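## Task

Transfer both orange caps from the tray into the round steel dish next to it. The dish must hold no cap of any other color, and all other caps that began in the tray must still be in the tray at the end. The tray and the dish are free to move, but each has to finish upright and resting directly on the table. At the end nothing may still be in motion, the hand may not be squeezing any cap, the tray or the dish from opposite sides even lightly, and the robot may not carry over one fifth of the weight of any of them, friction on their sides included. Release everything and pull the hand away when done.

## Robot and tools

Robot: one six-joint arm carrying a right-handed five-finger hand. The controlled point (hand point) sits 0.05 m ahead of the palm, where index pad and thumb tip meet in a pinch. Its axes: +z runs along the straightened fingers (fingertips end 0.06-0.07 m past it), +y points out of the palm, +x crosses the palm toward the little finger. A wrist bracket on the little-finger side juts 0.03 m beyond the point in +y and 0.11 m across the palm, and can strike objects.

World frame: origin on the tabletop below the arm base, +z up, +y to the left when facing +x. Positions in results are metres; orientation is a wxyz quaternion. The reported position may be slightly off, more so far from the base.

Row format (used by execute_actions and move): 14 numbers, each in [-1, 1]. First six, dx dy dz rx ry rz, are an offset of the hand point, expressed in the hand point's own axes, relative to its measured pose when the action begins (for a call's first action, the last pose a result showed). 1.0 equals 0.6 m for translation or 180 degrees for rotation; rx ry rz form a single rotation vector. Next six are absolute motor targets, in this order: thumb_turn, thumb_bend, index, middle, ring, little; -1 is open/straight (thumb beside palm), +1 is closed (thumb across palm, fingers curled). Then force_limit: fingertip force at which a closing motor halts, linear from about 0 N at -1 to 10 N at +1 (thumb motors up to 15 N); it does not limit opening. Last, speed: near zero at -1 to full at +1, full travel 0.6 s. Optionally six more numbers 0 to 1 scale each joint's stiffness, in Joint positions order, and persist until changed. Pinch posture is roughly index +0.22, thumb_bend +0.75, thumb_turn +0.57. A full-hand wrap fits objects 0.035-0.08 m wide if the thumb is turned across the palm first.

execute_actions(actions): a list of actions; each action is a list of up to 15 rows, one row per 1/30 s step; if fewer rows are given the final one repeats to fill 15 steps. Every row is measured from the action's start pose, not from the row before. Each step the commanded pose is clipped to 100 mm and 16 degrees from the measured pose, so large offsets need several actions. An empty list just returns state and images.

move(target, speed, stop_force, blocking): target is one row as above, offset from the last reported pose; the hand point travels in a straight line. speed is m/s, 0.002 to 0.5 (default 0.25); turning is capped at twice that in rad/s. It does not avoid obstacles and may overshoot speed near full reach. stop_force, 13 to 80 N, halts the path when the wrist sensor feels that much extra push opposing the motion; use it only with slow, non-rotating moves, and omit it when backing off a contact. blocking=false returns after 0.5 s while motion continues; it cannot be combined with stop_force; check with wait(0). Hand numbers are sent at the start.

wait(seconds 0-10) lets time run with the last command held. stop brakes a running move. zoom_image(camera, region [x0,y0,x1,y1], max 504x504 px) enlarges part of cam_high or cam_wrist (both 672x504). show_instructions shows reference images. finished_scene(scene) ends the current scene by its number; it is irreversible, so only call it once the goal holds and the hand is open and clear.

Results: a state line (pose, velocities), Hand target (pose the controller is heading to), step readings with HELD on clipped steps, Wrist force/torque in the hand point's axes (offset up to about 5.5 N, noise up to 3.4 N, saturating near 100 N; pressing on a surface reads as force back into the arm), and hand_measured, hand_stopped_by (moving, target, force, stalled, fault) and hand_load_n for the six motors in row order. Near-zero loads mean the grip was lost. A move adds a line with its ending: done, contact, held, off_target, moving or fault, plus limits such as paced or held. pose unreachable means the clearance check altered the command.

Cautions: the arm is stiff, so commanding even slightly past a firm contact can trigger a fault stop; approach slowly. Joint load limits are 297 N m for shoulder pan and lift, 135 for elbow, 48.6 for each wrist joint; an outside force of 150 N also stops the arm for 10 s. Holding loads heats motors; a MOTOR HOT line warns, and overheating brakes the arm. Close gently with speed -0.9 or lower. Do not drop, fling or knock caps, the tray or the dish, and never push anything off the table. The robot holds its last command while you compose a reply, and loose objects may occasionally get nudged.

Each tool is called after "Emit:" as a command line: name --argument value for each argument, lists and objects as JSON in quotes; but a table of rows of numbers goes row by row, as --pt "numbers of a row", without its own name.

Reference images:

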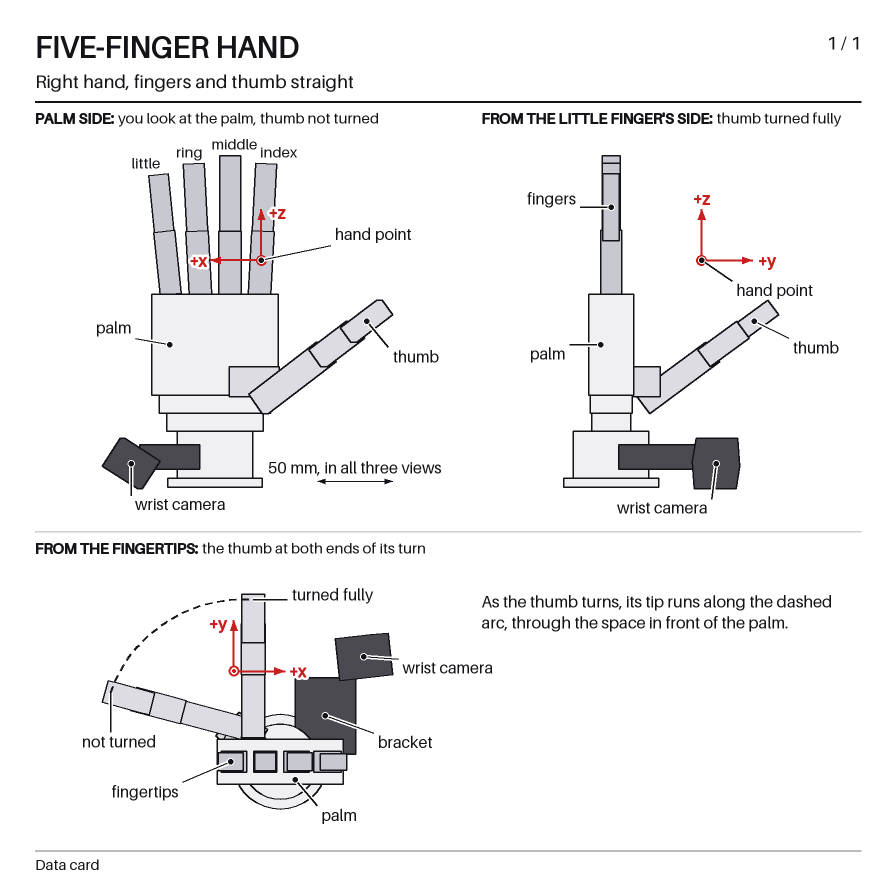

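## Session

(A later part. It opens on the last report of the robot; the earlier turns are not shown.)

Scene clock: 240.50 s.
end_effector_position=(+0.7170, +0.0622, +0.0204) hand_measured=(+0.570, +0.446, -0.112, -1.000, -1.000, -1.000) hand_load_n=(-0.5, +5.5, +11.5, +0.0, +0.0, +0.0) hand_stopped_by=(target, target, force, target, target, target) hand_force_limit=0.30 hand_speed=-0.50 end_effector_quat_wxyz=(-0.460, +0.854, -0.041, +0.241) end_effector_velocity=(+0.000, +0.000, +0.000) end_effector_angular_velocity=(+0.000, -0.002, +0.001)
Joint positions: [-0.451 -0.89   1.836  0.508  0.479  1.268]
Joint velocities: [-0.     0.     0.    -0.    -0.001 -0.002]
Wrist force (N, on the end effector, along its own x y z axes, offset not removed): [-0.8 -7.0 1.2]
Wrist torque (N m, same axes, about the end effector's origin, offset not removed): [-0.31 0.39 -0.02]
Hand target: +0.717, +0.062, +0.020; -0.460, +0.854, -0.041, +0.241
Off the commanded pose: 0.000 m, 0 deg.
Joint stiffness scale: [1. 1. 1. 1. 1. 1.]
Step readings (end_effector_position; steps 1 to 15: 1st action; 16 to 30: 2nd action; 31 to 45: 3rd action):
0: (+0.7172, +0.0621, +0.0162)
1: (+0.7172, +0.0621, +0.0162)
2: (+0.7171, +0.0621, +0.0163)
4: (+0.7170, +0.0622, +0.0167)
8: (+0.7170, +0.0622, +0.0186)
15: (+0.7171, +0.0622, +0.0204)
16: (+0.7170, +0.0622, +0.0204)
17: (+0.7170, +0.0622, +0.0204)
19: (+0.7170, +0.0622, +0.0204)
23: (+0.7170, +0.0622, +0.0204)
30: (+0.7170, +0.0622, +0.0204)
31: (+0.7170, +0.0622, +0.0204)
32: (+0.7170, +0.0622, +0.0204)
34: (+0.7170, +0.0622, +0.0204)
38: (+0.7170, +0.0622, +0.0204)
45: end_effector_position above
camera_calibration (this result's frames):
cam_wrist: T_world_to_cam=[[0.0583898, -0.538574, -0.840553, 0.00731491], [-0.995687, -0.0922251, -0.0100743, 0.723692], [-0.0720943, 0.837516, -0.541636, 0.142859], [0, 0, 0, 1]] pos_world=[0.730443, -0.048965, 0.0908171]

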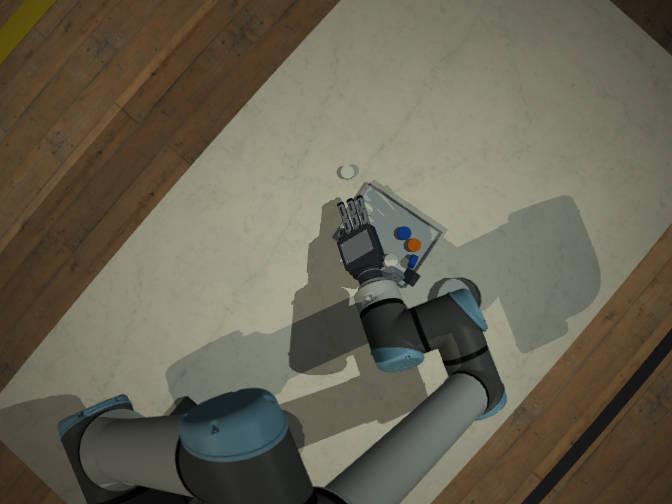

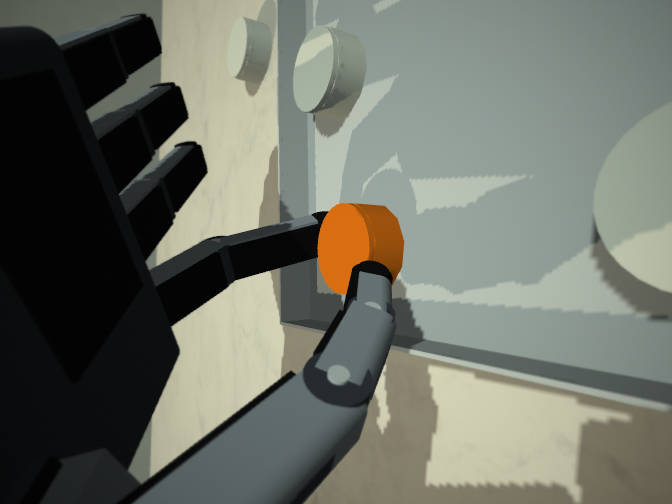

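Emit:
move --target '[0.0435, -0.0934, -0.0548, 0, 0, 0, 0.57, 0.45, 0.32, -1, -1, -1, 0.3, -0.5]' --speed 0.08

Scene clock: 244.73 s.
end_effector_position=(+0.7157, +0.0633, +0.0896) hand_measured=(+0.570, +0.446, -0.112, -1.000, -1.000, -1.000) hand_load_n=(+0.0, +7.0, +10.5, +0.0, +0.0, +0.0) hand_stopped_by=(target, target, force, target, target, target) hand_force_limit=0.30 hand_speed=-0.50 end_effector_quat_wxyz=(-0.460, +0.854, -0.041, +0.240) end_effector_velocity=(-0.002, +0.002, +0.001) end_effector_angular_velocity=(+0.006, +0.008, +0.001)
Joint positions: [-0.451 -0.983  1.829  0.61   0.479  1.266]
Joint velocities: [ 0.001 -0.     0.     0.01  -0.002  0.   ]
Wrist force (N, on the end effector, along its own x y z axes, offset not removed): [0.7 0.7 -5.3]
Wrist torque (N m, same axes, about the end effector's origin, offset not removed): [0.80 0.18 0.01]
Hand target: +0.717, +0.062, +0.090; -0.460, +0.854, -0.041, +0.241
Off the commanded pose: 0.002 m, 0 deg.
Joint stiffness scale: [1. 1. 1. 1. 1. 1.]
move: done
camera_calibration (this result's frames):
cam_wrist: T_world_to_cam=[[0.0572431, -0.537864, -0.841086, 0.0669243], [-0.995651, -0.0927786, -0.00843179, 0.722957], [-0.0734997, 0.837911, -0.540835, 0.180254], [0, 0, 0, 1]] pos_world=[0.729231, -0.0479658, 0.159873]

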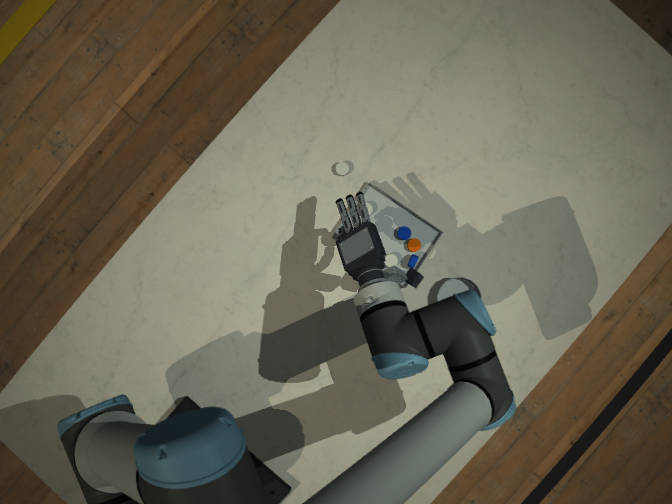

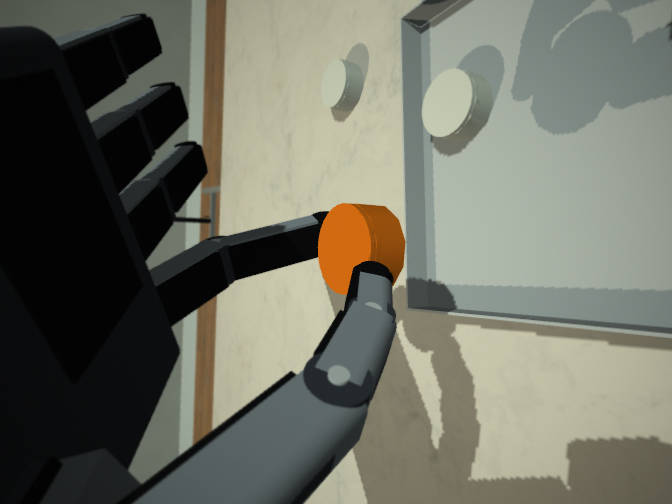

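Emit:
move --target '[0.1908, 0.2523, -0.2797, -0.2073, 0.4446, 0.2608, 0.57, 0.45, 0.32, -1, -1, -1, 0.3, -0.5]' --speed 0.2

Scene clock: 269.30 s.
end_effector_position=(+0.7620, -0.1860, +0.0872) hand_measured=(+0.570, +0.446, -0.112, -1.000, -1.000, -1.000) hand_load_n=(+0.0, +7.0, +10.5, +0.0, +0.0, +0.0) hand_stopped_by=(target, target, force, target, target, target) hand_force_limit=0.30 hand_speed=-0.50 end_effector_quat_wxyz=(+0.112, -0.520, +0.683, -0.500) end_effector_velocity=(+0.000, -0.001, +0.002) end_effector_angular_velocity=(-0.001, +0.001, -0.012)
Joint positions: [-0.367 -1.189  1.954 -0.248  1.844  2.868]
Joint velocities: [ 0.003  0.001 -0.005  0.007  0.013  0.006]
Wrist force (N, on the end effector, along its own x y z axes, offset not removed): [-2.9 0.7 -4.7]
Wrist torque (N m, same axes, about the end effector's origin, offset not removed): [0.70 0.82 -0.04]
Hand target: +0.764, -0.185, +0.087; +0.112, -0.519, +0.684, -0.500
Off the commanded pose: 0.002 m, 0 deg.
Joint stiffness scale: [1. 1. 1. 1. 1. 1.]
move: done
camera_calibration (this result's frames):
cam_wrist: T_world_to_cam=[[-0.548122, 0.0448004, -0.835198, 0.497367], [0.0790429, 0.99687, 0.00159844, 0.128871], [0.832655, -0.0651403, -0.549948, -0.466446], [0, 0, 0, 1]] pos_world=[0.65082, -0.181134, 0.158673]

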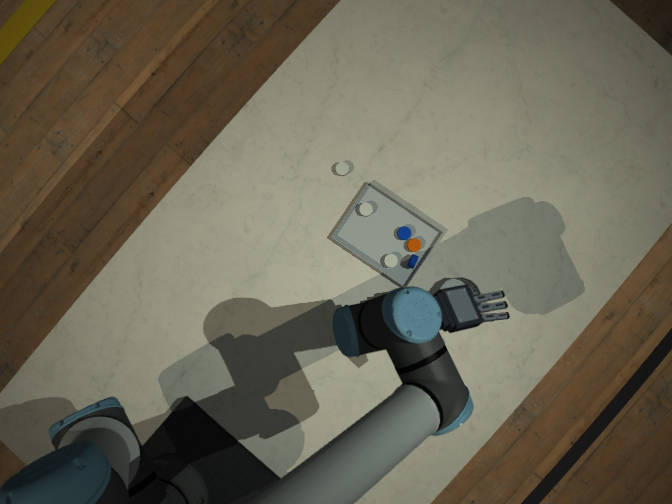

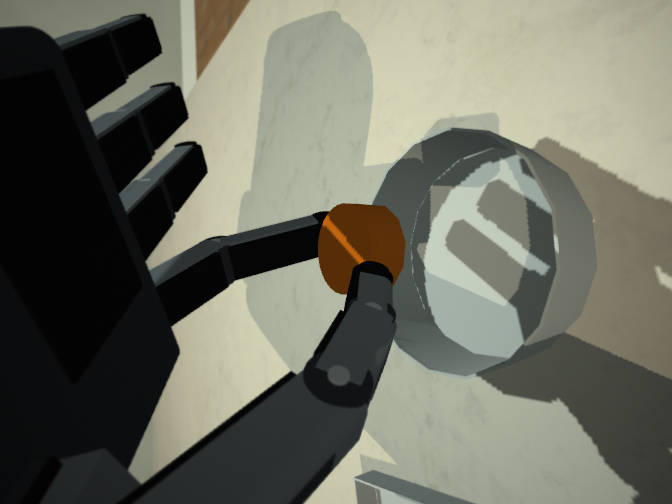

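Emit:
move --target '[-0.0352, 0.0567, 0.0351, 0, 0, 0, 0.57, 0.45, 0.32, -1, -1, -1, 0.3, -0.5]' --speed 0.1

Emit:
execute_actions --actions '[[[0,0,0,0,0,0,0.57,0.45,-0.45,-1,-1,-1,0.3,0.2]],[[0,0,0,0,0,0,0.57,0.45,-0.45,-1,-1,-1,0.3,0.2]]]'

Scene clock: 285.80 s.
end_effector_position=(+0.7650, -0.1837, +0.0426) hand_measured=(+0.570, +0.446, -0.112, -1.000, -1.000, -1.000) hand_load_n=(+0.0, +7.0, +10.5, +0.0, +0.0, +0.0) hand_stopped_by=(target, target, force, target, target, target) hand_force_limit=0.30 hand_speed=-0.50 end_effector_quat_wxyz=(+0.111, -0.520, +0.684, -0.500) end_effector_velocity=(+0.004, -0.001, +0.002) end_effector_angular_velocity=(-0.007, -0.012, -0.001)
Joint positions: [-0.361 -1.129  1.967 -0.321  1.85   2.871]
Joint velocities: [ 0.002  0.    -0.    -0.013  0.003 -0.   ]
Wrist force (N, on the end effector, along its own x y z axes, offset not removed): [-2.0 1.8 1.7]
Wrist torque (N m, same axes, about the end effector's origin, offset not removed): [0.45 0.54 -0.06]
Hand target: +0.765, -0.182, +0.042; +0.112, -0.520, +0.683, -0.500
Off the commanded pose: 0.002 m, 0 deg.
Joint stiffness scale: [1. 1. 1. 1. 1. 1.]
move: done
camera_calibration (this result's frames):
cam_wrist: T_world_to_cam=[[-0.549471, 0.0451247, -0.834293, 0.462672], [0.0795814, 0.996827, 0.00150277, 0.125936], [0.831714, -0.0655685, -0.551319, -0.492602], [0, 0, 0, 1]] pos_world=[0.653907, -0.178714, 0.114234]

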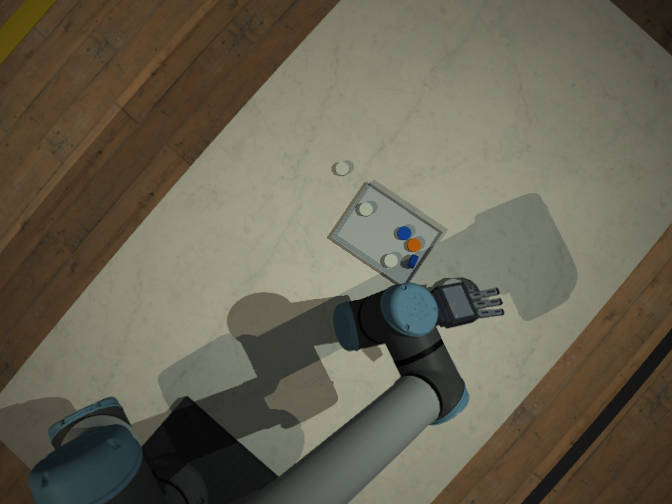

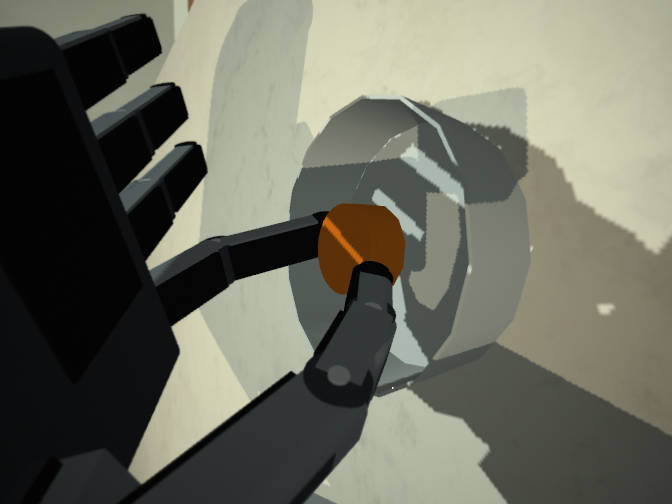

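Scene clock: 286.80 s.
end_effector_position=(+0.7652, -0.1837, +0.0427) hand_measured=(+0.570, +0.450, -0.450, -1.000, -1.000, -1.000) hand_load_n=(+0.0, +0.0, +0.0, +0.0, +0.0, +0.0) hand_stopped_by=(target, target, target, target, target, target) hand_force_limit=0.30 hand_speed=0.20 end_effector_quat_wxyz=(+0.111, -0.520, +0.684, -0.500) end_effector_velocity=(+0.000, -0.000, +0.000) end_effector_angular_velocity=(-0.002, -0.000, -0.000)
Joint positions: [-0.361 -1.129  1.967 -0.321  1.85   2.871]
Joint velocities: [ 0.001 -0.     0.    -0.001  0.002 -0.002]
Wrist force (N, on the end effector, along its own x y z axes, offset not removed): [-0.3 -1.7 -5.6]
Wrist torque (N m, same axes, about the end effector's origin, offset not removed): [0.30 0.51 0.14]
Hand target: +0.765, -0.184, +0.043; +0.111, -0.520, +0.684, -0.500
Off the commanded pose: 0.000 m, 0 deg.
Joint stiffness scale: [1. 1. 1. 1. 1. 1.]
Step readings (end_effector_position; steps 1 to 15: 1st action; 16 to 30: 2nd action):
0: (+0.7650, -0.1837, +0.0426)
1: (+0.7651, -0.1837, +0.0426)
2: (+0.7652, -0.1837, +0.0427)
4: (+0.7652, -0.1837, +0.0427)
8: (+0.7652, -0.1837, +0.0427)
15: (+0.7652, -0.1837, +0.0427)
16: (+0.7652, -0.1837, +0.0427)
17: (+0.7652, -0.1837, +0.0427)
19: (+0.7652, -0.1837, +0.0427)
23: (+0.7652, -0.1837, +0.0427)
30: end_effector_position above
camera_calibration (this result's frames):
cam_wrist: T_world_to_cam=[[-0.548962, 0.0449137, -0.83464, 0.462434], [0.0795874, 0.996827, 0.00129489, 0.125979], [0.83205, -0.065716, -0.550794, -0.493011], [0, 0, 0, 1]] pos_world=[0.654042, -0.178747, 0.114254]

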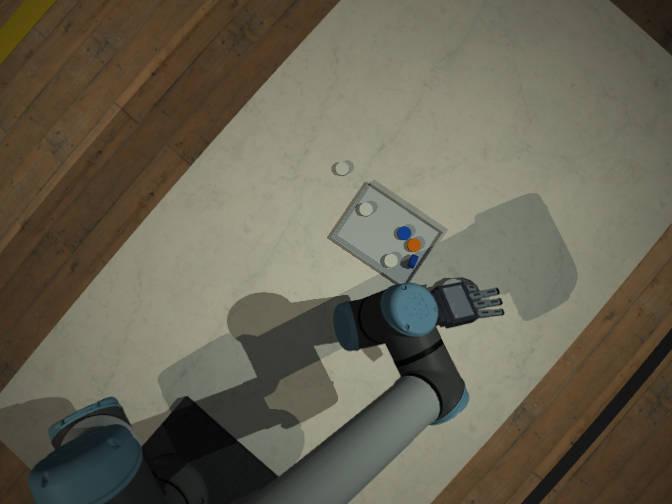

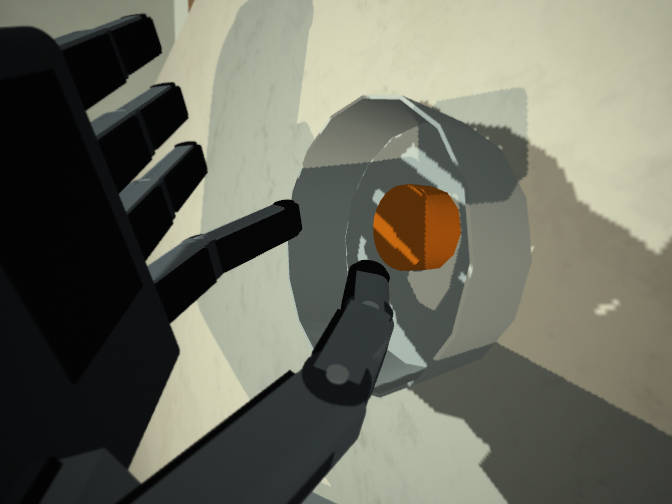

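One cap is in. Let me look at the tray situation.

Emit:
zoom_image --camera "cam_high" --region '[320, 170, 460, 300]'

Region (320, 170, 460, 300) of cam_high's 672x504 image, scaled by 3.600, with more detail than that image has; it fills the top 468 rows of this view, and the rest is white.

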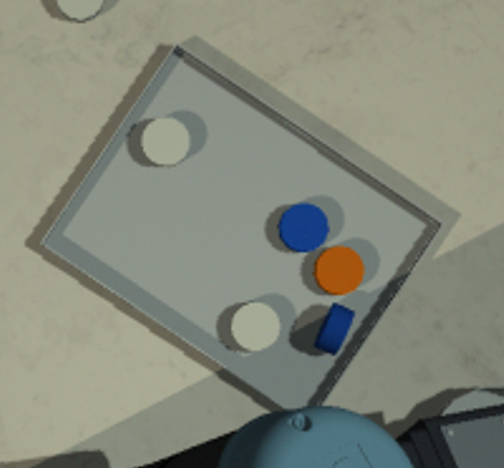

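Emit:
move --target '[-0.2045, -0.0856, -0.1436, 0, 0, 0, 0.57, 0.45, -0.4, -1, -1, -1, 0.3, 0.2]' --speed 0.2

Scene clock: 307.43 s.
end_effector_position=(+0.7900, -0.0325, +0.0787) hand_measured=(+0.570, +0.450, -0.400, -1.000, -1.000, -1.000) hand_load_n=(+0.0, +0.0, +0.0, +0.0, +0.0, +0.0) hand_stopped_by=(target, target, target, target, target, target) hand_force_limit=0.30 hand_speed=0.20 end_effector_quat_wxyz=(+0.111, -0.521, +0.683, -0.500) end_effector_velocity=(-0.003, -0.001, -0.000) end_effector_angular_velocity=(+0.000, +0.008, -0.014)
Joint positions: [-0.106 -1.126  1.88  -0.181  2.067  3.011]
Joint velocities: [ 0.001  0.002 -0.004  0.014  0.013  0.009]
Wrist force (N, on the end effector, along its own x y z axes, offset not removed): [-3.1 0.5 -4.4]
Wrist torque (N m, same axes, about the end effector's origin, offset not removed): [0.66 0.77 0.07]
Hand target: +0.792, -0.032, +0.080; +0.111, -0.520, +0.684, -0.500
Off the commanded pose: 0.002 m, 0 deg.
Joint stiffness scale: [1. 1. 1. 1. 1. 1.]
move: done
camera_calibration (this result's frames):
cam_wrist: T_world_to_cam=[[-0.550379, 0.0436093, -0.833775, 0.500297], [0.0776775, 0.996978, 0.000870063, -0.0252504], [0.831294, -0.0642867, -0.552104, -0.483129], [0, 0, 0, 1]] pos_world=[0.678937, -0.0277023, 0.15042]

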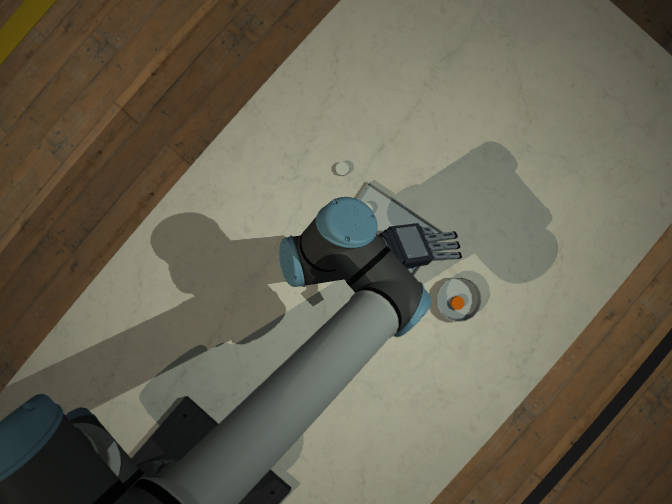

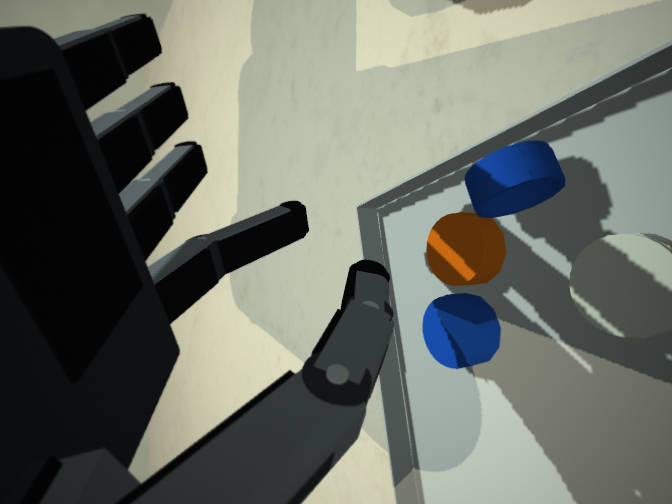

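Emit:
move --target '[-0.03935, 0.07392, 0.05022, 0, 0, 0, 0.57, 0.45, -0.4, -1, -1, -1, 0.3, 0.2]' --speed 0.05

Scene clock: 313.93 s.
end_effector_position=(+0.7956, -0.0337, +0.0228) hand_measured=(+0.570, +0.452, -0.400, -1.000, -1.000, -1.000) hand_load_n=(-1.0, -2.0, +0.0, +0.0, +0.0, +0.0) hand_stopped_by=(target, target, target, target, target, target) hand_force_limit=0.30 hand_speed=0.20 end_effector_quat_wxyz=(+0.111, -0.520, +0.683, -0.501) end_effector_velocity=(+0.003, -0.000, +0.001) end_effector_angular_velocity=(-0.001, -0.009, +0.001)
Joint positions: [-0.106 -1.051  1.891 -0.27   2.068  3.012]
Joint velocities: [-0.     0.     0.    -0.01  -0.001 -0.   ]
Wrist force (N, on the end effector, along its own x y z axes, offset not removed): [2.2 -0.9 -7.4]
Wrist torque (N m, same axes, about the end effector's origin, offset not removed): [0.81 0.22 0.04]
Hand target: +0.794, -0.032, +0.020; +0.111, -0.521, +0.683, -0.500
Off the commanded pose: 0.004 m, 0 deg.
Joint stiffness scale: [1. 1. 1. 1. 1. 1.]
move: off_target
camera_calibration (this result's frames):
cam_wrist: T_world_to_cam=[[-0.54785, 0.0444122, -0.835397, 0.454922], [0.079532, 0.996832, 0.000837772, -0.0258835], [0.832788, -0.0659818, -0.549646, -0.520058], [0, 0, 0, 1]] pos_world=[0.684385, -0.0287169, 0.0942148]

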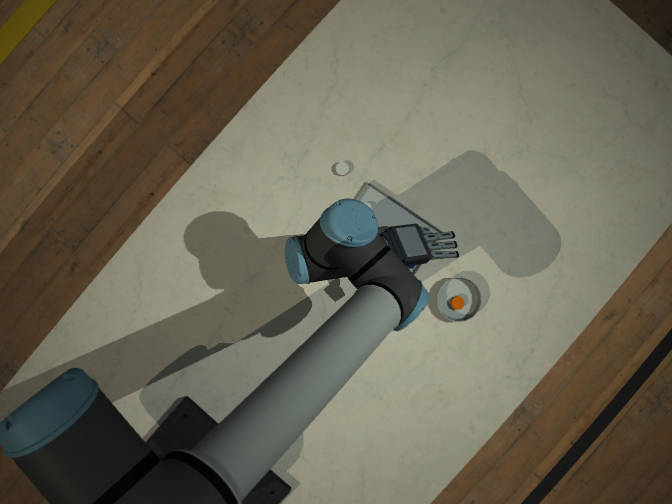

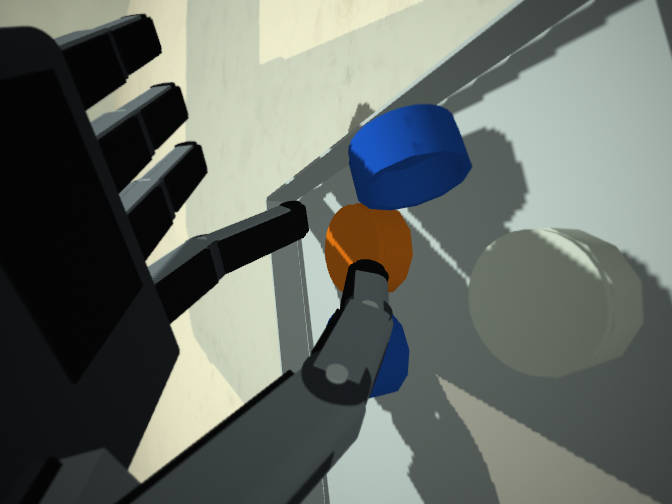

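Emit:
execute_actions --actions '[[[0.0026,-0.0026,-0.0112,0,0,0,0.57,0.45,-0.4,-1,-1,-1,0.3,0.2]],[[0,0,0,0,0,0,0.57,0.45,-0.4,-1,-1,-1,0.3,0.2]],[[-0.0046,0.0100,0.0059,0,0,0,0.57,0.45,-0.4,-1,-1,-1,0.3,0.2]],[[0,0,0,0,0,0,0.57,0.45,-0.4,-1,-1,-1,0.3,0.2]]]'

Scene clock: 321.63 s.
end_effector_position=(+0.7953, -0.0329, +0.0228) hand_measured=(+0.570, +0.450, -0.400, -1.000, -1.000, -1.000) hand_load_n=(+0.0, -0.5, +0.0, +0.0, +0.0, +0.0) hand_stopped_by=(target, target, target, target, target, target) hand_force_limit=0.30 hand_speed=0.20 end_effector_quat_wxyz=(+0.113, -0.519, +0.683, -0.502) end_effector_velocity=(+0.000, -0.000, +0.000) end_effector_angular_velocity=(+0.000, -0.000, -0.001)
Joint positions: [-0.105 -1.052  1.894 -0.277  2.07   3.013]
Joint velocities: [ 0.     0.    -0.     0.     0.001  0.001]
Wrist force (N, on the end effector, along its own x y z axes, offset not removed): [3.5 3.5 -3.0]
Wrist torque (N m, same axes, about the end effector's origin, offset not removed): [1.13 0.00 0.49]
Hand target: +0.795, -0.033, +0.023; +0.113, -0.519, +0.683, -0.502
Off the commanded pose: 0.000 m, 0 deg.
Joint stiffness scale: [1. 1. 1. 1. 1. 1.]
Step readings (end_effector_position; steps 1 to 15: 1st action; 16 to 30: 2nd action; 31 to 45: 3rd action; 46 to 60: 4th action):
0: (+0.7959, -0.0338, +0.0229)
1: (+0.7959, -0.0338, +0.0229)
2: (+0.7959, -0.0338, +0.0229)
4: (+0.7957, -0.0337, +0.0233)
8: (+0.7942, -0.0333, +0.0256)
15: (+0.7938, -0.0327, +0.0287)
16: (+0.7938, -0.0327, +0.0287)
17: (+0.7938, -0.0327, +0.0287)
19: (+0.7938, -0.0327, +0.0287)
23: (+0.7938, -0.0327, +0.0287)
30: (+0.7938, -0.0327, +0.0287)
31: (+0.7938, -0.0327, +0.0287)
32: (+0.7938, -0.0327, +0.0287)
34: (+0.7944, -0.0328, +0.0286)
38: (+0.7951, -0.0329, +0.0261)
45: (+0.7952, -0.0329, +0.0228)
46: (+0.7952, -0.0329, +0.0228)
47: (+0.7953, -0.0329, +0.0228)
49: (+0.7953, -0.0329, +0.0228)
53: (+0.7953, -0.0329, +0.0228)
60: end_effector_position above
camera_calibration (this result's frames):
cam_wrist: T_world_to_cam=[[-0.544114, 0.0436393, -0.837876, 0.451776], [0.0796884, 0.99682, 0.000168237, -0.026771], [0.835219, -0.0666775, -0.545861, -0.521748], [0, 0, 0, 1]] pos_world=[0.683724, -0.0278181, 0.0937347]

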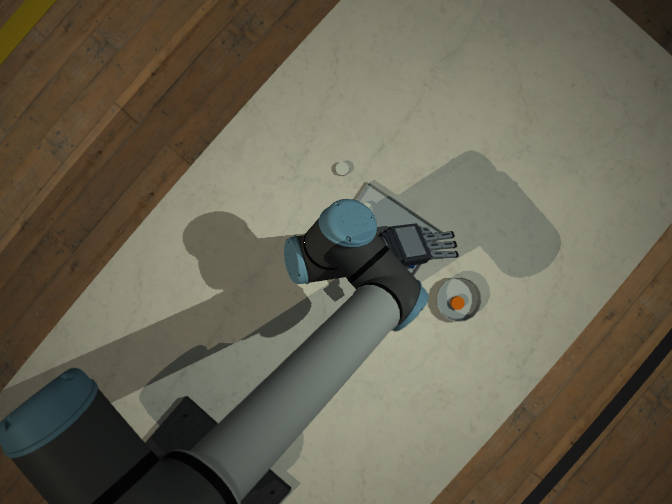

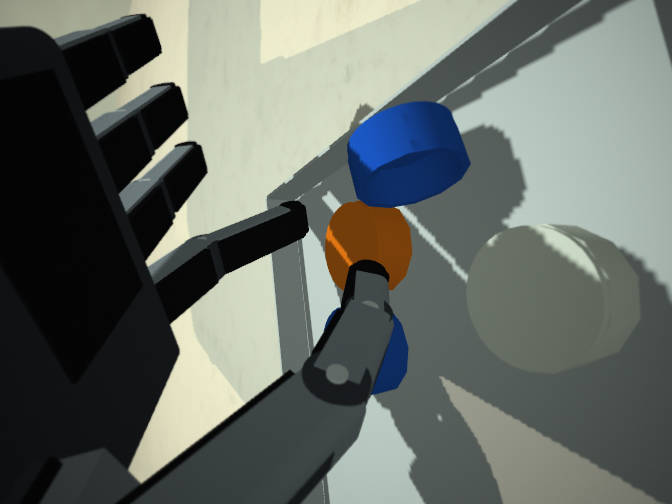

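Emit:
execute_actions --actions '[[[0.0026,0.0006,-0.0200,0,0,0,0.57,0.45,-0.4,-1,-1,-1,0.3,0.2]],[[0,0,0,0,0,0,0.57,0.45,-0.4,-1,-1,-1,0.3,0.2]]]'

Emit:
move --target '[-0.0046, 0.0135, 0.0045, 0, 0, 0, 0.57, 0.45, -0.4, -1, -1, -1, 0.3, 0.2]' --speed 0.02

Scene clock: 327.73 s.
end_effector_position=(+0.7891, -0.0286, +0.0303) hand_measured=(+0.570, +0.450, -0.400, -1.000, -1.000, -1.000) hand_load_n=(+0.0, +0.0, +0.0, +0.0, +0.0, +0.0) hand_stopped_by=(target, target, target, target, target, target) hand_force_limit=0.30 hand_speed=0.20 end_effector_quat_wxyz=(+0.114, -0.518, +0.682, -0.503) end_effector_velocity=(-0.000, -0.000, +0.000) end_effector_angular_velocity=(+0.000, -0.001, -0.002)
Joint positions: [-0.099 -1.068  1.906 -0.274  2.074  3.016]
Joint velocities: [-0.     0.     0.    -0.     0.001  0.002]
Wrist force (N, on the end effector, along its own x y z axes, offset not removed): [0.4 0.3 0.0]
Wrist torque (N m, same axes, about the end effector's origin, offset not removed): [0.40 0.18 0.13]
Hand target: +0.789, -0.029, +0.030; +0.114, -0.518, +0.682, -0.503
Off the commanded pose: 0.000 m, 0 deg.
Joint stiffness scale: [1. 1. 1. 1. 1. 1.]
Step readings (end_effector_position; steps 1 to 15: 1st action; 16 to 30: 2nd action):
0: (+0.7953, -0.0329, +0.0228)
1: (+0.7953, -0.0329, +0.0228)
2: (+0.7953, -0.0329, +0.0228)
4: (+0.7946, -0.0329, +0.0235)
8: (+0.7909, -0.0313, +0.0266)
15: (+0.7893, -0.0285, +0.0304)
16: (+0.7892, -0.0286, +0.0304)
17: (+0.7891, -0.0286, +0.0303)
19: (+0.7891, -0.0286, +0.0303)
23: (+0.7891, -0.0286, +0.0303)
30: end_effector_position above
camera_calibration (this result's frames):
cam_wrist: T_world_to_cam=[[-0.541251, 0.0426132, -0.839781, 0.452343], [0.0791539, 0.996862, -0.000431824, -0.0301925], [0.837127, -0.0667056, -0.542926, -0.513816], [0, 0, 0, 1]] pos_world=[0.67735, -0.0234525, 0.100892]

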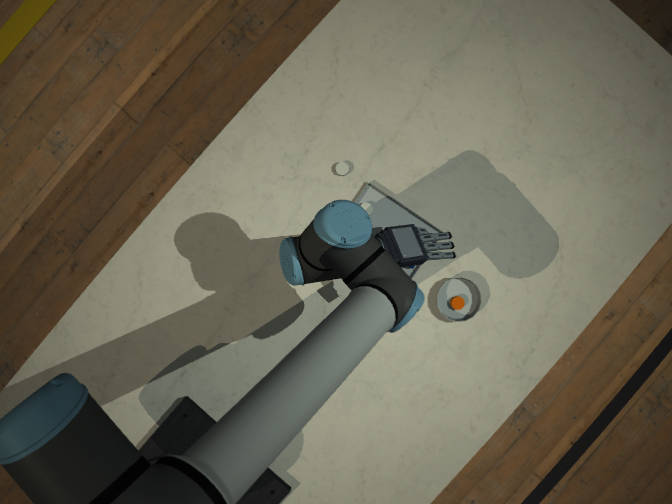

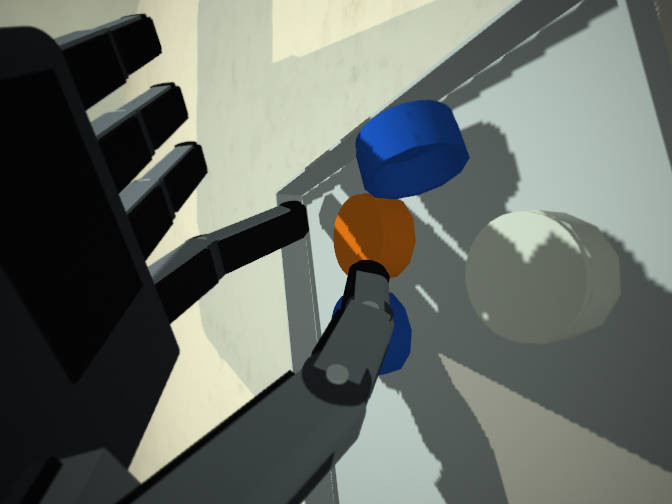

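Scene clock: 328.60 s.
end_effector_position=(+0.7892, -0.0286, +0.0237) hand_measured=(+0.570, +0.450, -0.400, -1.000, -1.000, -1.000) hand_load_n=(+0.0, +0.0, +0.0, +0.0, +0.0, +0.0) hand_stopped_by=(target, target, target, target, target, target) hand_force_limit=0.30 hand_speed=0.20 end_effector_quat_wxyz=(+0.115, -0.517, +0.682, -0.504) end_effector_velocity=(+0.001, -0.002, +0.001) end_effector_angular_velocity=(-0.001, -0.006, -0.003)
Joint positions: [-0.099 -1.06   1.909 -0.288  2.074  3.016]
Joint velocities: [-0.002 -0.001 -0.    -0.005  0.001  0.001]
Wrist force (N, on the end effector, along its own x y z axes, offset not removed): [0.6 -0.5 -0.2]
Wrist torque (N m, same axes, about the end effector's origin, offset not removed): [0.20 0.22 0.07]
Hand target: +0.787, -0.028, +0.022; +0.114, -0.518, +0.682, -0.503
Off the commanded pose: 0.003 m, 0 deg.
Joint stiffness scale: [1. 1. 1. 1. 1. 1.]
move: done
camera_calibration (this result's frames):
cam_wrist: T_world_to_cam=[[-0.539098, 0.0423498, -0.841178, 0.445141], [0.0791449, 0.996863, -0.000534848, -0.0301547], [0.838516, -0.0668632, -0.540758, -0.51868], [0, 0, 0, 1]] pos_world=[0.677283, -0.0234721, 0.0939456]

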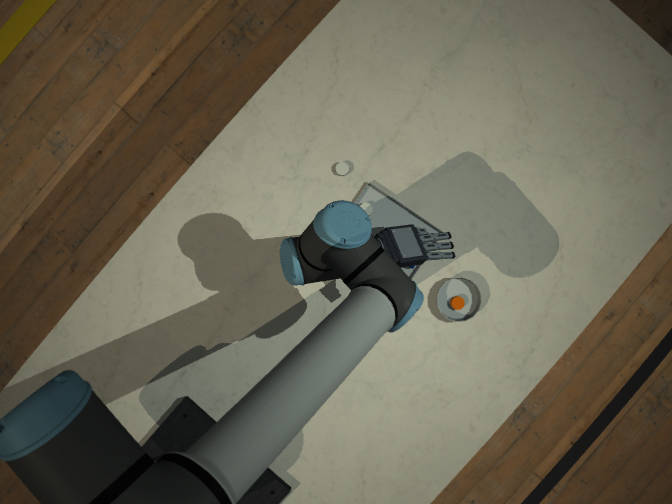

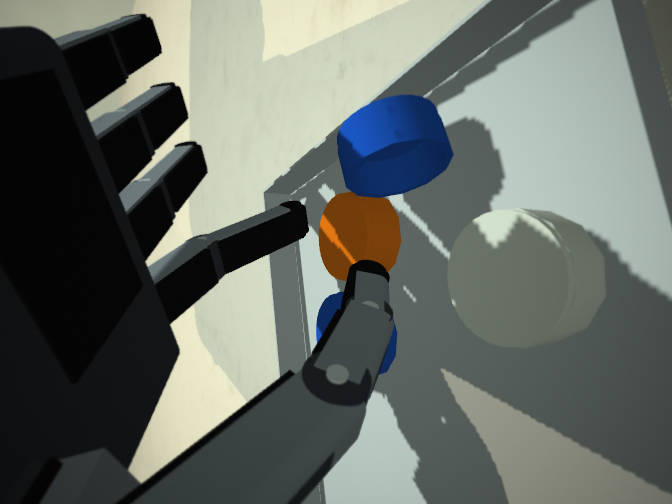

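Emit:
execute_actions --actions '[[[-0.0028,0.0065,0.0028,0,0,0,0.57,0.45,-0.4,-1,-1,-1,0.3,-0.5]],[[0,0,0,0,0,0,0.57,0.45,0.32,-1,-1,-1,0.3,-0.5]],[[0,0,0,0,0,0,0.57,0.45,0.32,-1,-1,-1,0.3,-0.5]]]'

Scene clock: 334.23 s.
end_effector_position=(+0.7903, -0.0287, +0.0210) hand_measured=(+0.570, +0.448, -0.100, -1.000, -1.000, -1.000) hand_load_n=(-0.5, +5.0, +8.0, +0.0, +0.0, +0.0) hand_stopped_by=(target, target, force, target, target, target) hand_force_limit=0.30 hand_speed=-0.50 end_effector_quat_wxyz=(+0.115, -0.517, +0.682, -0.505) end_effector_velocity=(+0.000, +0.001, +0.000) end_effector_angular_velocity=(-0.001, -0.001, +0.001)
Joint positions: [-0.099 -1.056  1.909 -0.295  2.074  3.016]
Joint velocities: [ 0.001 -0.    -0.    -0.     0.001 -0.   ]
Wrist force (N, on the end effector, along its own x y z axes, offset not removed): [2.5 -5.4 1.8]
Wrist torque (N m, same axes, about the end effector's origin, offset not removed): [-0.54 -0.22 0.30]
Hand target: +0.790, -0.029, +0.021; +0.115, -0.517, +0.682, -0.505
Off the commanded pose: 0.000 m, 0 deg.
Joint stiffness scale: [1. 1. 1. 1. 1. 1.]
Step readings (end_effector_position; steps 1 to 15: 1st action; 16 to 30: 2nd action; 31 to 45: 3rd action):
0: (+0.7894, -0.0286, +0.0238)
1: (+0.7894, -0.0286, +0.0238)
2: (+0.7895, -0.0286, +0.0238)
4: (+0.7898, -0.0287, +0.0237)
8: (+0.7902, -0.0287, +0.0224)
15: (+0.7903, -0.0287, +0.0210)
16: (+0.7903, -0.0287, +0.0210)
17: (+0.7903, -0.0287, +0.0210)
19: (+0.7903, -0.0287, +0.0210)
23: (+0.7903, -0.0287, +0.0210)
30: (+0.7903, -0.0287, +0.0210)
31: (+0.7903, -0.0287, +0.0210)
32: (+0.7903, -0.0287, +0.0210)
34: (+0.7903, -0.0287, +0.0210)
38: (+0.7903, -0.0287, +0.0210)
45: end_effector_position above
camera_calibration (this result's frames):
cam_wrist: T_world_to_cam=[[-0.537206, 0.0421186, -0.842399, 0.441976], [0.0791371, 0.996864, -0.000624965, -0.0300939], [0.83973, -0.0670008, -0.538854, -0.522068], [0, 0, 0, 1]] pos_world=[0.67821, -0.0235948, 0.090983]

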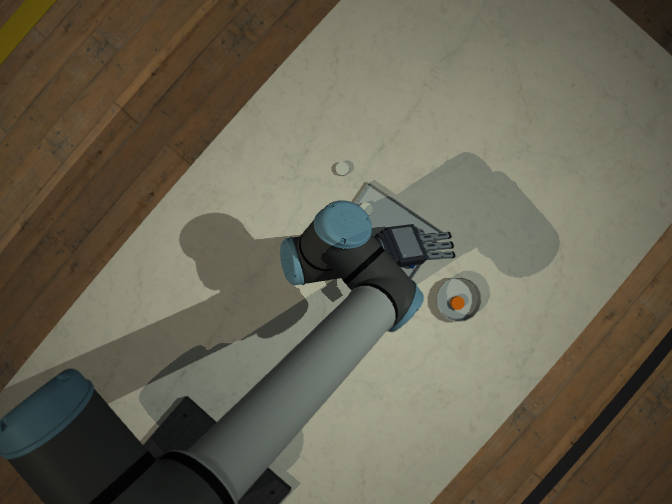

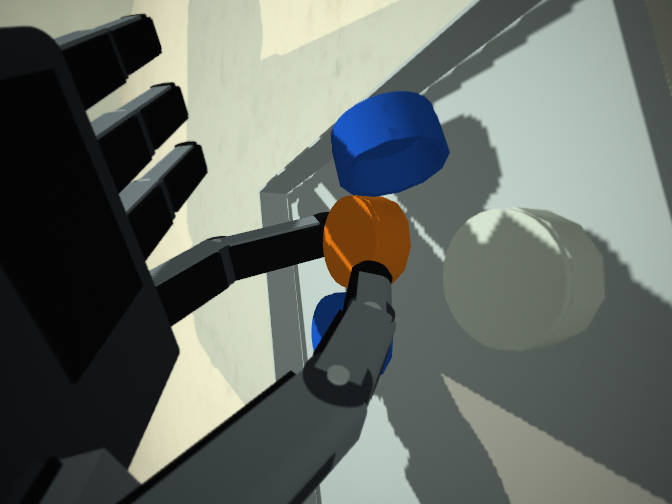

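Emit:
move --target '[0.0367, -0.0799, -0.0474, 0, 0, 0, 0.57, 0.45, 0.32, -1, -1, -1, 0.3, -0.5]' --speed 0.06

Scene clock: 339.27 s.
end_effector_position=(+0.7882, -0.0282, +0.0794) hand_measured=(+0.570, +0.446, -0.100, -1.000, -1.000, -1.000) hand_load_n=(+0.0, +5.5, +7.5, +0.0, +0.0, +0.0) hand_stopped_by=(target, target, force, target, target, target) hand_force_limit=0.30 hand_speed=-0.50 end_effector_quat_wxyz=(+0.115, -0.517, +0.682, -0.504) end_effector_velocity=(-0.002, +0.000, -0.001) end_effector_angular_velocity=(+0.002, +0.008, -0.000)
Joint positions: [-0.099 -1.131  1.89  -0.199  2.074  3.016]
Joint velocities: [-0.     0.     0.     0.008 -0.     0.001]
Wrist force (N, on the end effector, along its own x y z axes, offset not removed): [0.1 -2.6 -2.0]
Wrist torque (N m, same axes, about the end effector's origin, offset not removed): [-0.02 0.26 0.01]
Hand target: +0.789, -0.029, +0.081; +0.115, -0.517, +0.682, -0.505
Off the commanded pose: 0.002 m, 0 deg.
Joint stiffness scale: [1. 1. 1. 1. 1. 1.]
move: done
camera_calibration (this result's frames):
cam_wrist: T_world_to_cam=[[-0.538085, 0.0422261, -0.841832, 0.490692], [0.0791409, 0.996863, -0.000583084, -0.0303824], [0.839167, -0.0669371, -0.539739, -0.488201], [0, 0, 0, 1]] pos_world=[0.676121, -0.0231117, 0.149562]

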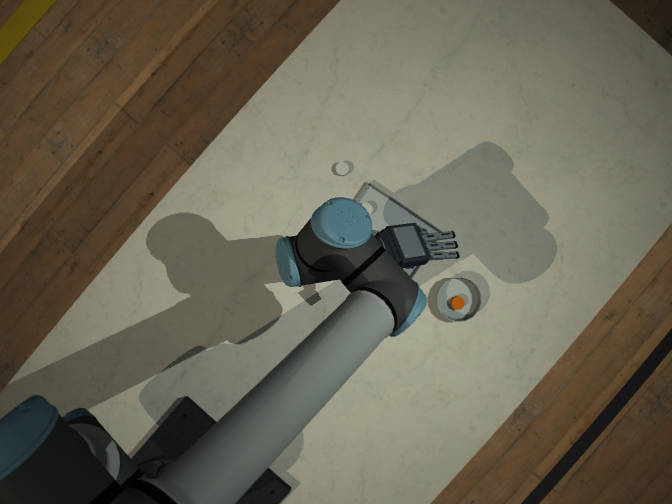

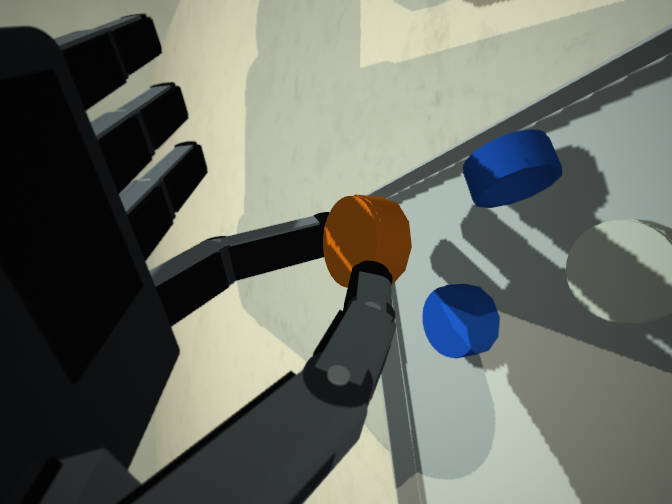

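Emit:
move --target '[0.1697, 0.0681, 0.1125, 0, 0, 0, 0.57, 0.45, 0.32, -1, -1, -1, 0.3, -0.5]' --speed 0.15

Scene clock: 348.43 s.
end_effector_position=(+0.7667, -0.1517, +0.0536) hand_measured=(+0.570, +0.446, -0.100, -1.000, -1.000, -1.000) hand_load_n=(+0.0, +5.5, +7.5, +0.0, +0.0, +0.0) hand_stopped_by=(target, target, force, target, target, target) hand_force_limit=0.30 hand_speed=-0.50 end_effector_quat_wxyz=(+0.115, -0.516, +0.682, -0.505) end_effector_velocity=(+0.002, +0.004, -0.002) end_effector_angular_velocity=(+0.002, -0.002, +0.025)
Joint positions: [-0.308 -1.144  1.971 -0.316  1.897  2.901]
Joint velocities: [-0.001 -0.     0.005 -0.01  -0.024 -0.012]
Wrist force (N, on the end effector, along its own x y z axes, offset not removed): [0.1 -2.5 -2.7]
Wrist torque (N m, same axes, about the end effector's origin, offset not removed): [-0.03 0.41 0.08]
Hand target: +0.765, -0.152, +0.052; +0.115, -0.517, +0.682, -0.504
Off the commanded pose: 0.002 m, 0 deg.
Joint stiffness scale: [1. 1. 1. 1. 1. 1.]
move: done
camera_calibration (this result's frames):
cam_wrist: T_world_to_cam=[[-0.536174, 0.0433761, -0.842993, 0.461358], [0.0818162, 0.996647, -0.000755671, 0.0922647], [0.840133, -0.0693756, -0.537925, -0.493625], [0, 0, 0, 1]] pos_world=[0.65453, -0.146213, 0.123458]

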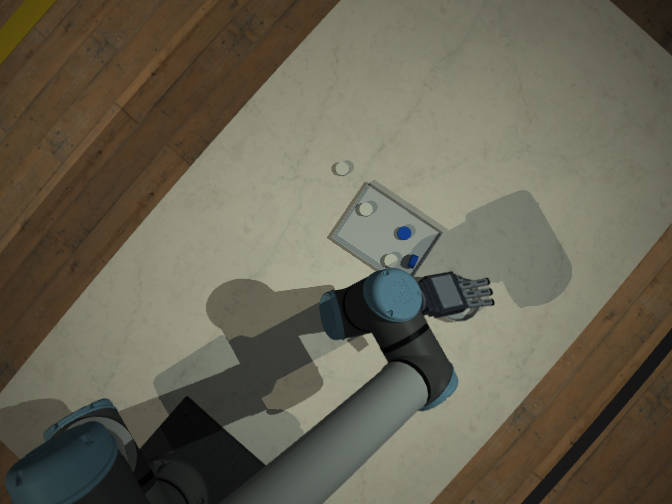

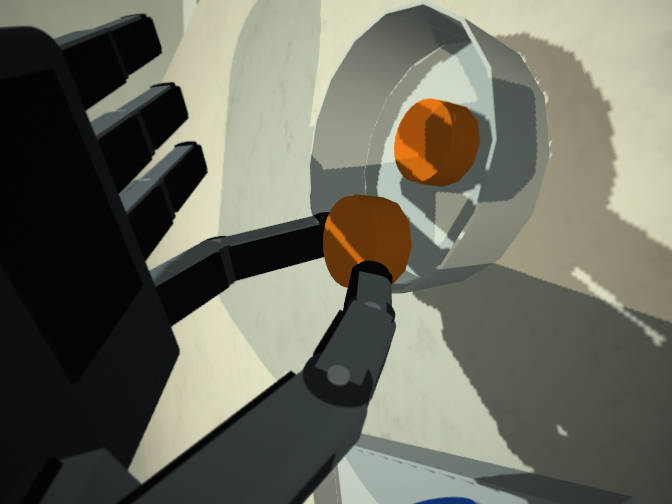

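Emit:
execute_actions --actions '[[[0.0082,0.0004,0.0057,0,0,0,0.57,0.45,0.32,-1,-1,-1,0.3,-0.5]],[[0,0,0,0,0,0,0.57,0.45,-0.45,-1,-1,-1,0.3,0.2]],[[0,0,0,0,0,0,0.57,0.45,-0.45,-1,-1,-1,0.3,0.2]]]'

Scene clock: 353.97 s.
end_effector_position=(+0.7663, -0.1565, +0.0532) hand_measured=(+0.570, +0.450, -0.450, -1.000, -1.000, -1.000) hand_load_n=(+0.0, +0.0, +0.0, +0.0, +0.0, +0.0) hand_stopped_by=(target, target, target, target, target, target) hand_force_limit=0.30 hand_speed=0.20 end_effector_quat_wxyz=(+0.115, -0.516, +0.683, -0.505) end_effector_velocity=(+0.000, +0.001, -0.000) end_effector_angular_velocity=(+0.001, +0.000, +0.002)
Joint positions: [-0.316 -1.144  1.972 -0.317  1.889  2.897]
Joint velocities: [ 0.001  0.     0.     0.    -0.001  0.001]
Wrist force (N, on the end effector, along its own x y z axes, offset not removed): [0.0 0.7 -4.5]
Wrist torque (N m, same axes, about the end effector's origin, offset not removed): [0.80 0.35 0.08]
Hand target: +0.766, -0.157, +0.053; +0.115, -0.516, +0.683, -0.505
Off the commanded pose: 0.000 m, 0 deg.
Joint stiffness scale: [1. 1. 1. 1. 1. 1.]
Step readings (end_effector_position; steps 1 to 15: 1st action; 16 to 30: 2nd action; 31 to 45: 3rd action):
0: (+0.7671, -0.1511, +0.0534)
1: (+0.7671, -0.1511, +0.0534)
2: (+0.7671, -0.1511, +0.0534)
4: (+0.7670, -0.1517, +0.0533)
8: (+0.7666, -0.1547, +0.0533)
15: (+0.7663, -0.1565, +0.0532)
16: (+0.7663, -0.1565, +0.0532)
17: (+0.7663, -0.1565, +0.0532)
19: (+0.7663, -0.1565, +0.0532)
23: (+0.7663, -0.1565, +0.0532)
30: (+0.7663, -0.1565, +0.0532)
31: (+0.7663, -0.1565, +0.0532)
32: (+0.7663, -0.1565, +0.0532)
34: (+0.7663, -0.1565, +0.0532)
38: (+0.7663, -0.1565, +0.0532)
45: end_effector_position above
camera_calibration (this result's frames):
cam_wrist: T_world_to_cam=[[-0.536237, 0.0440893, -0.842915, 0.461216], [0.0820879, 0.996625, -0.0000926255, 0.0968768], [0.840066, -0.0692428, -0.538047, -0.493732], [0, 0, 0, 1]] pos_world=[0.654136, -0.151072, 0.123124]

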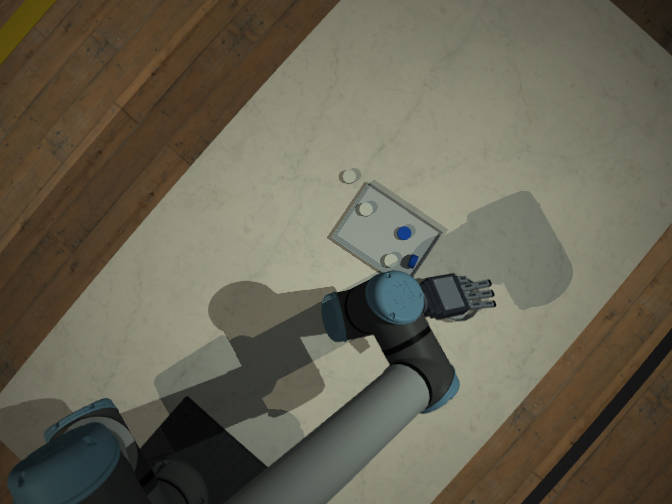

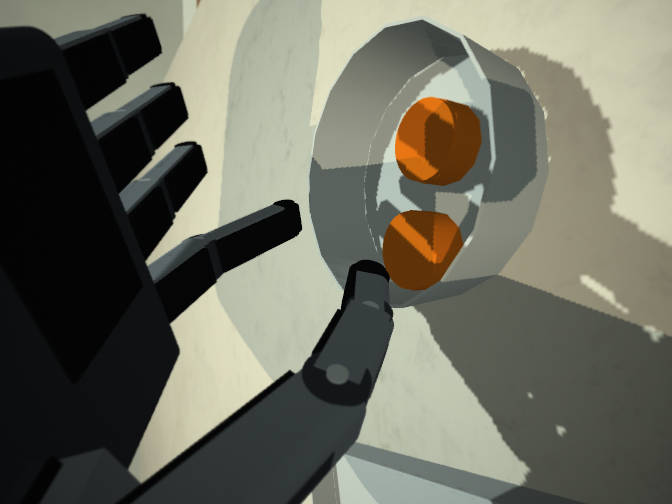

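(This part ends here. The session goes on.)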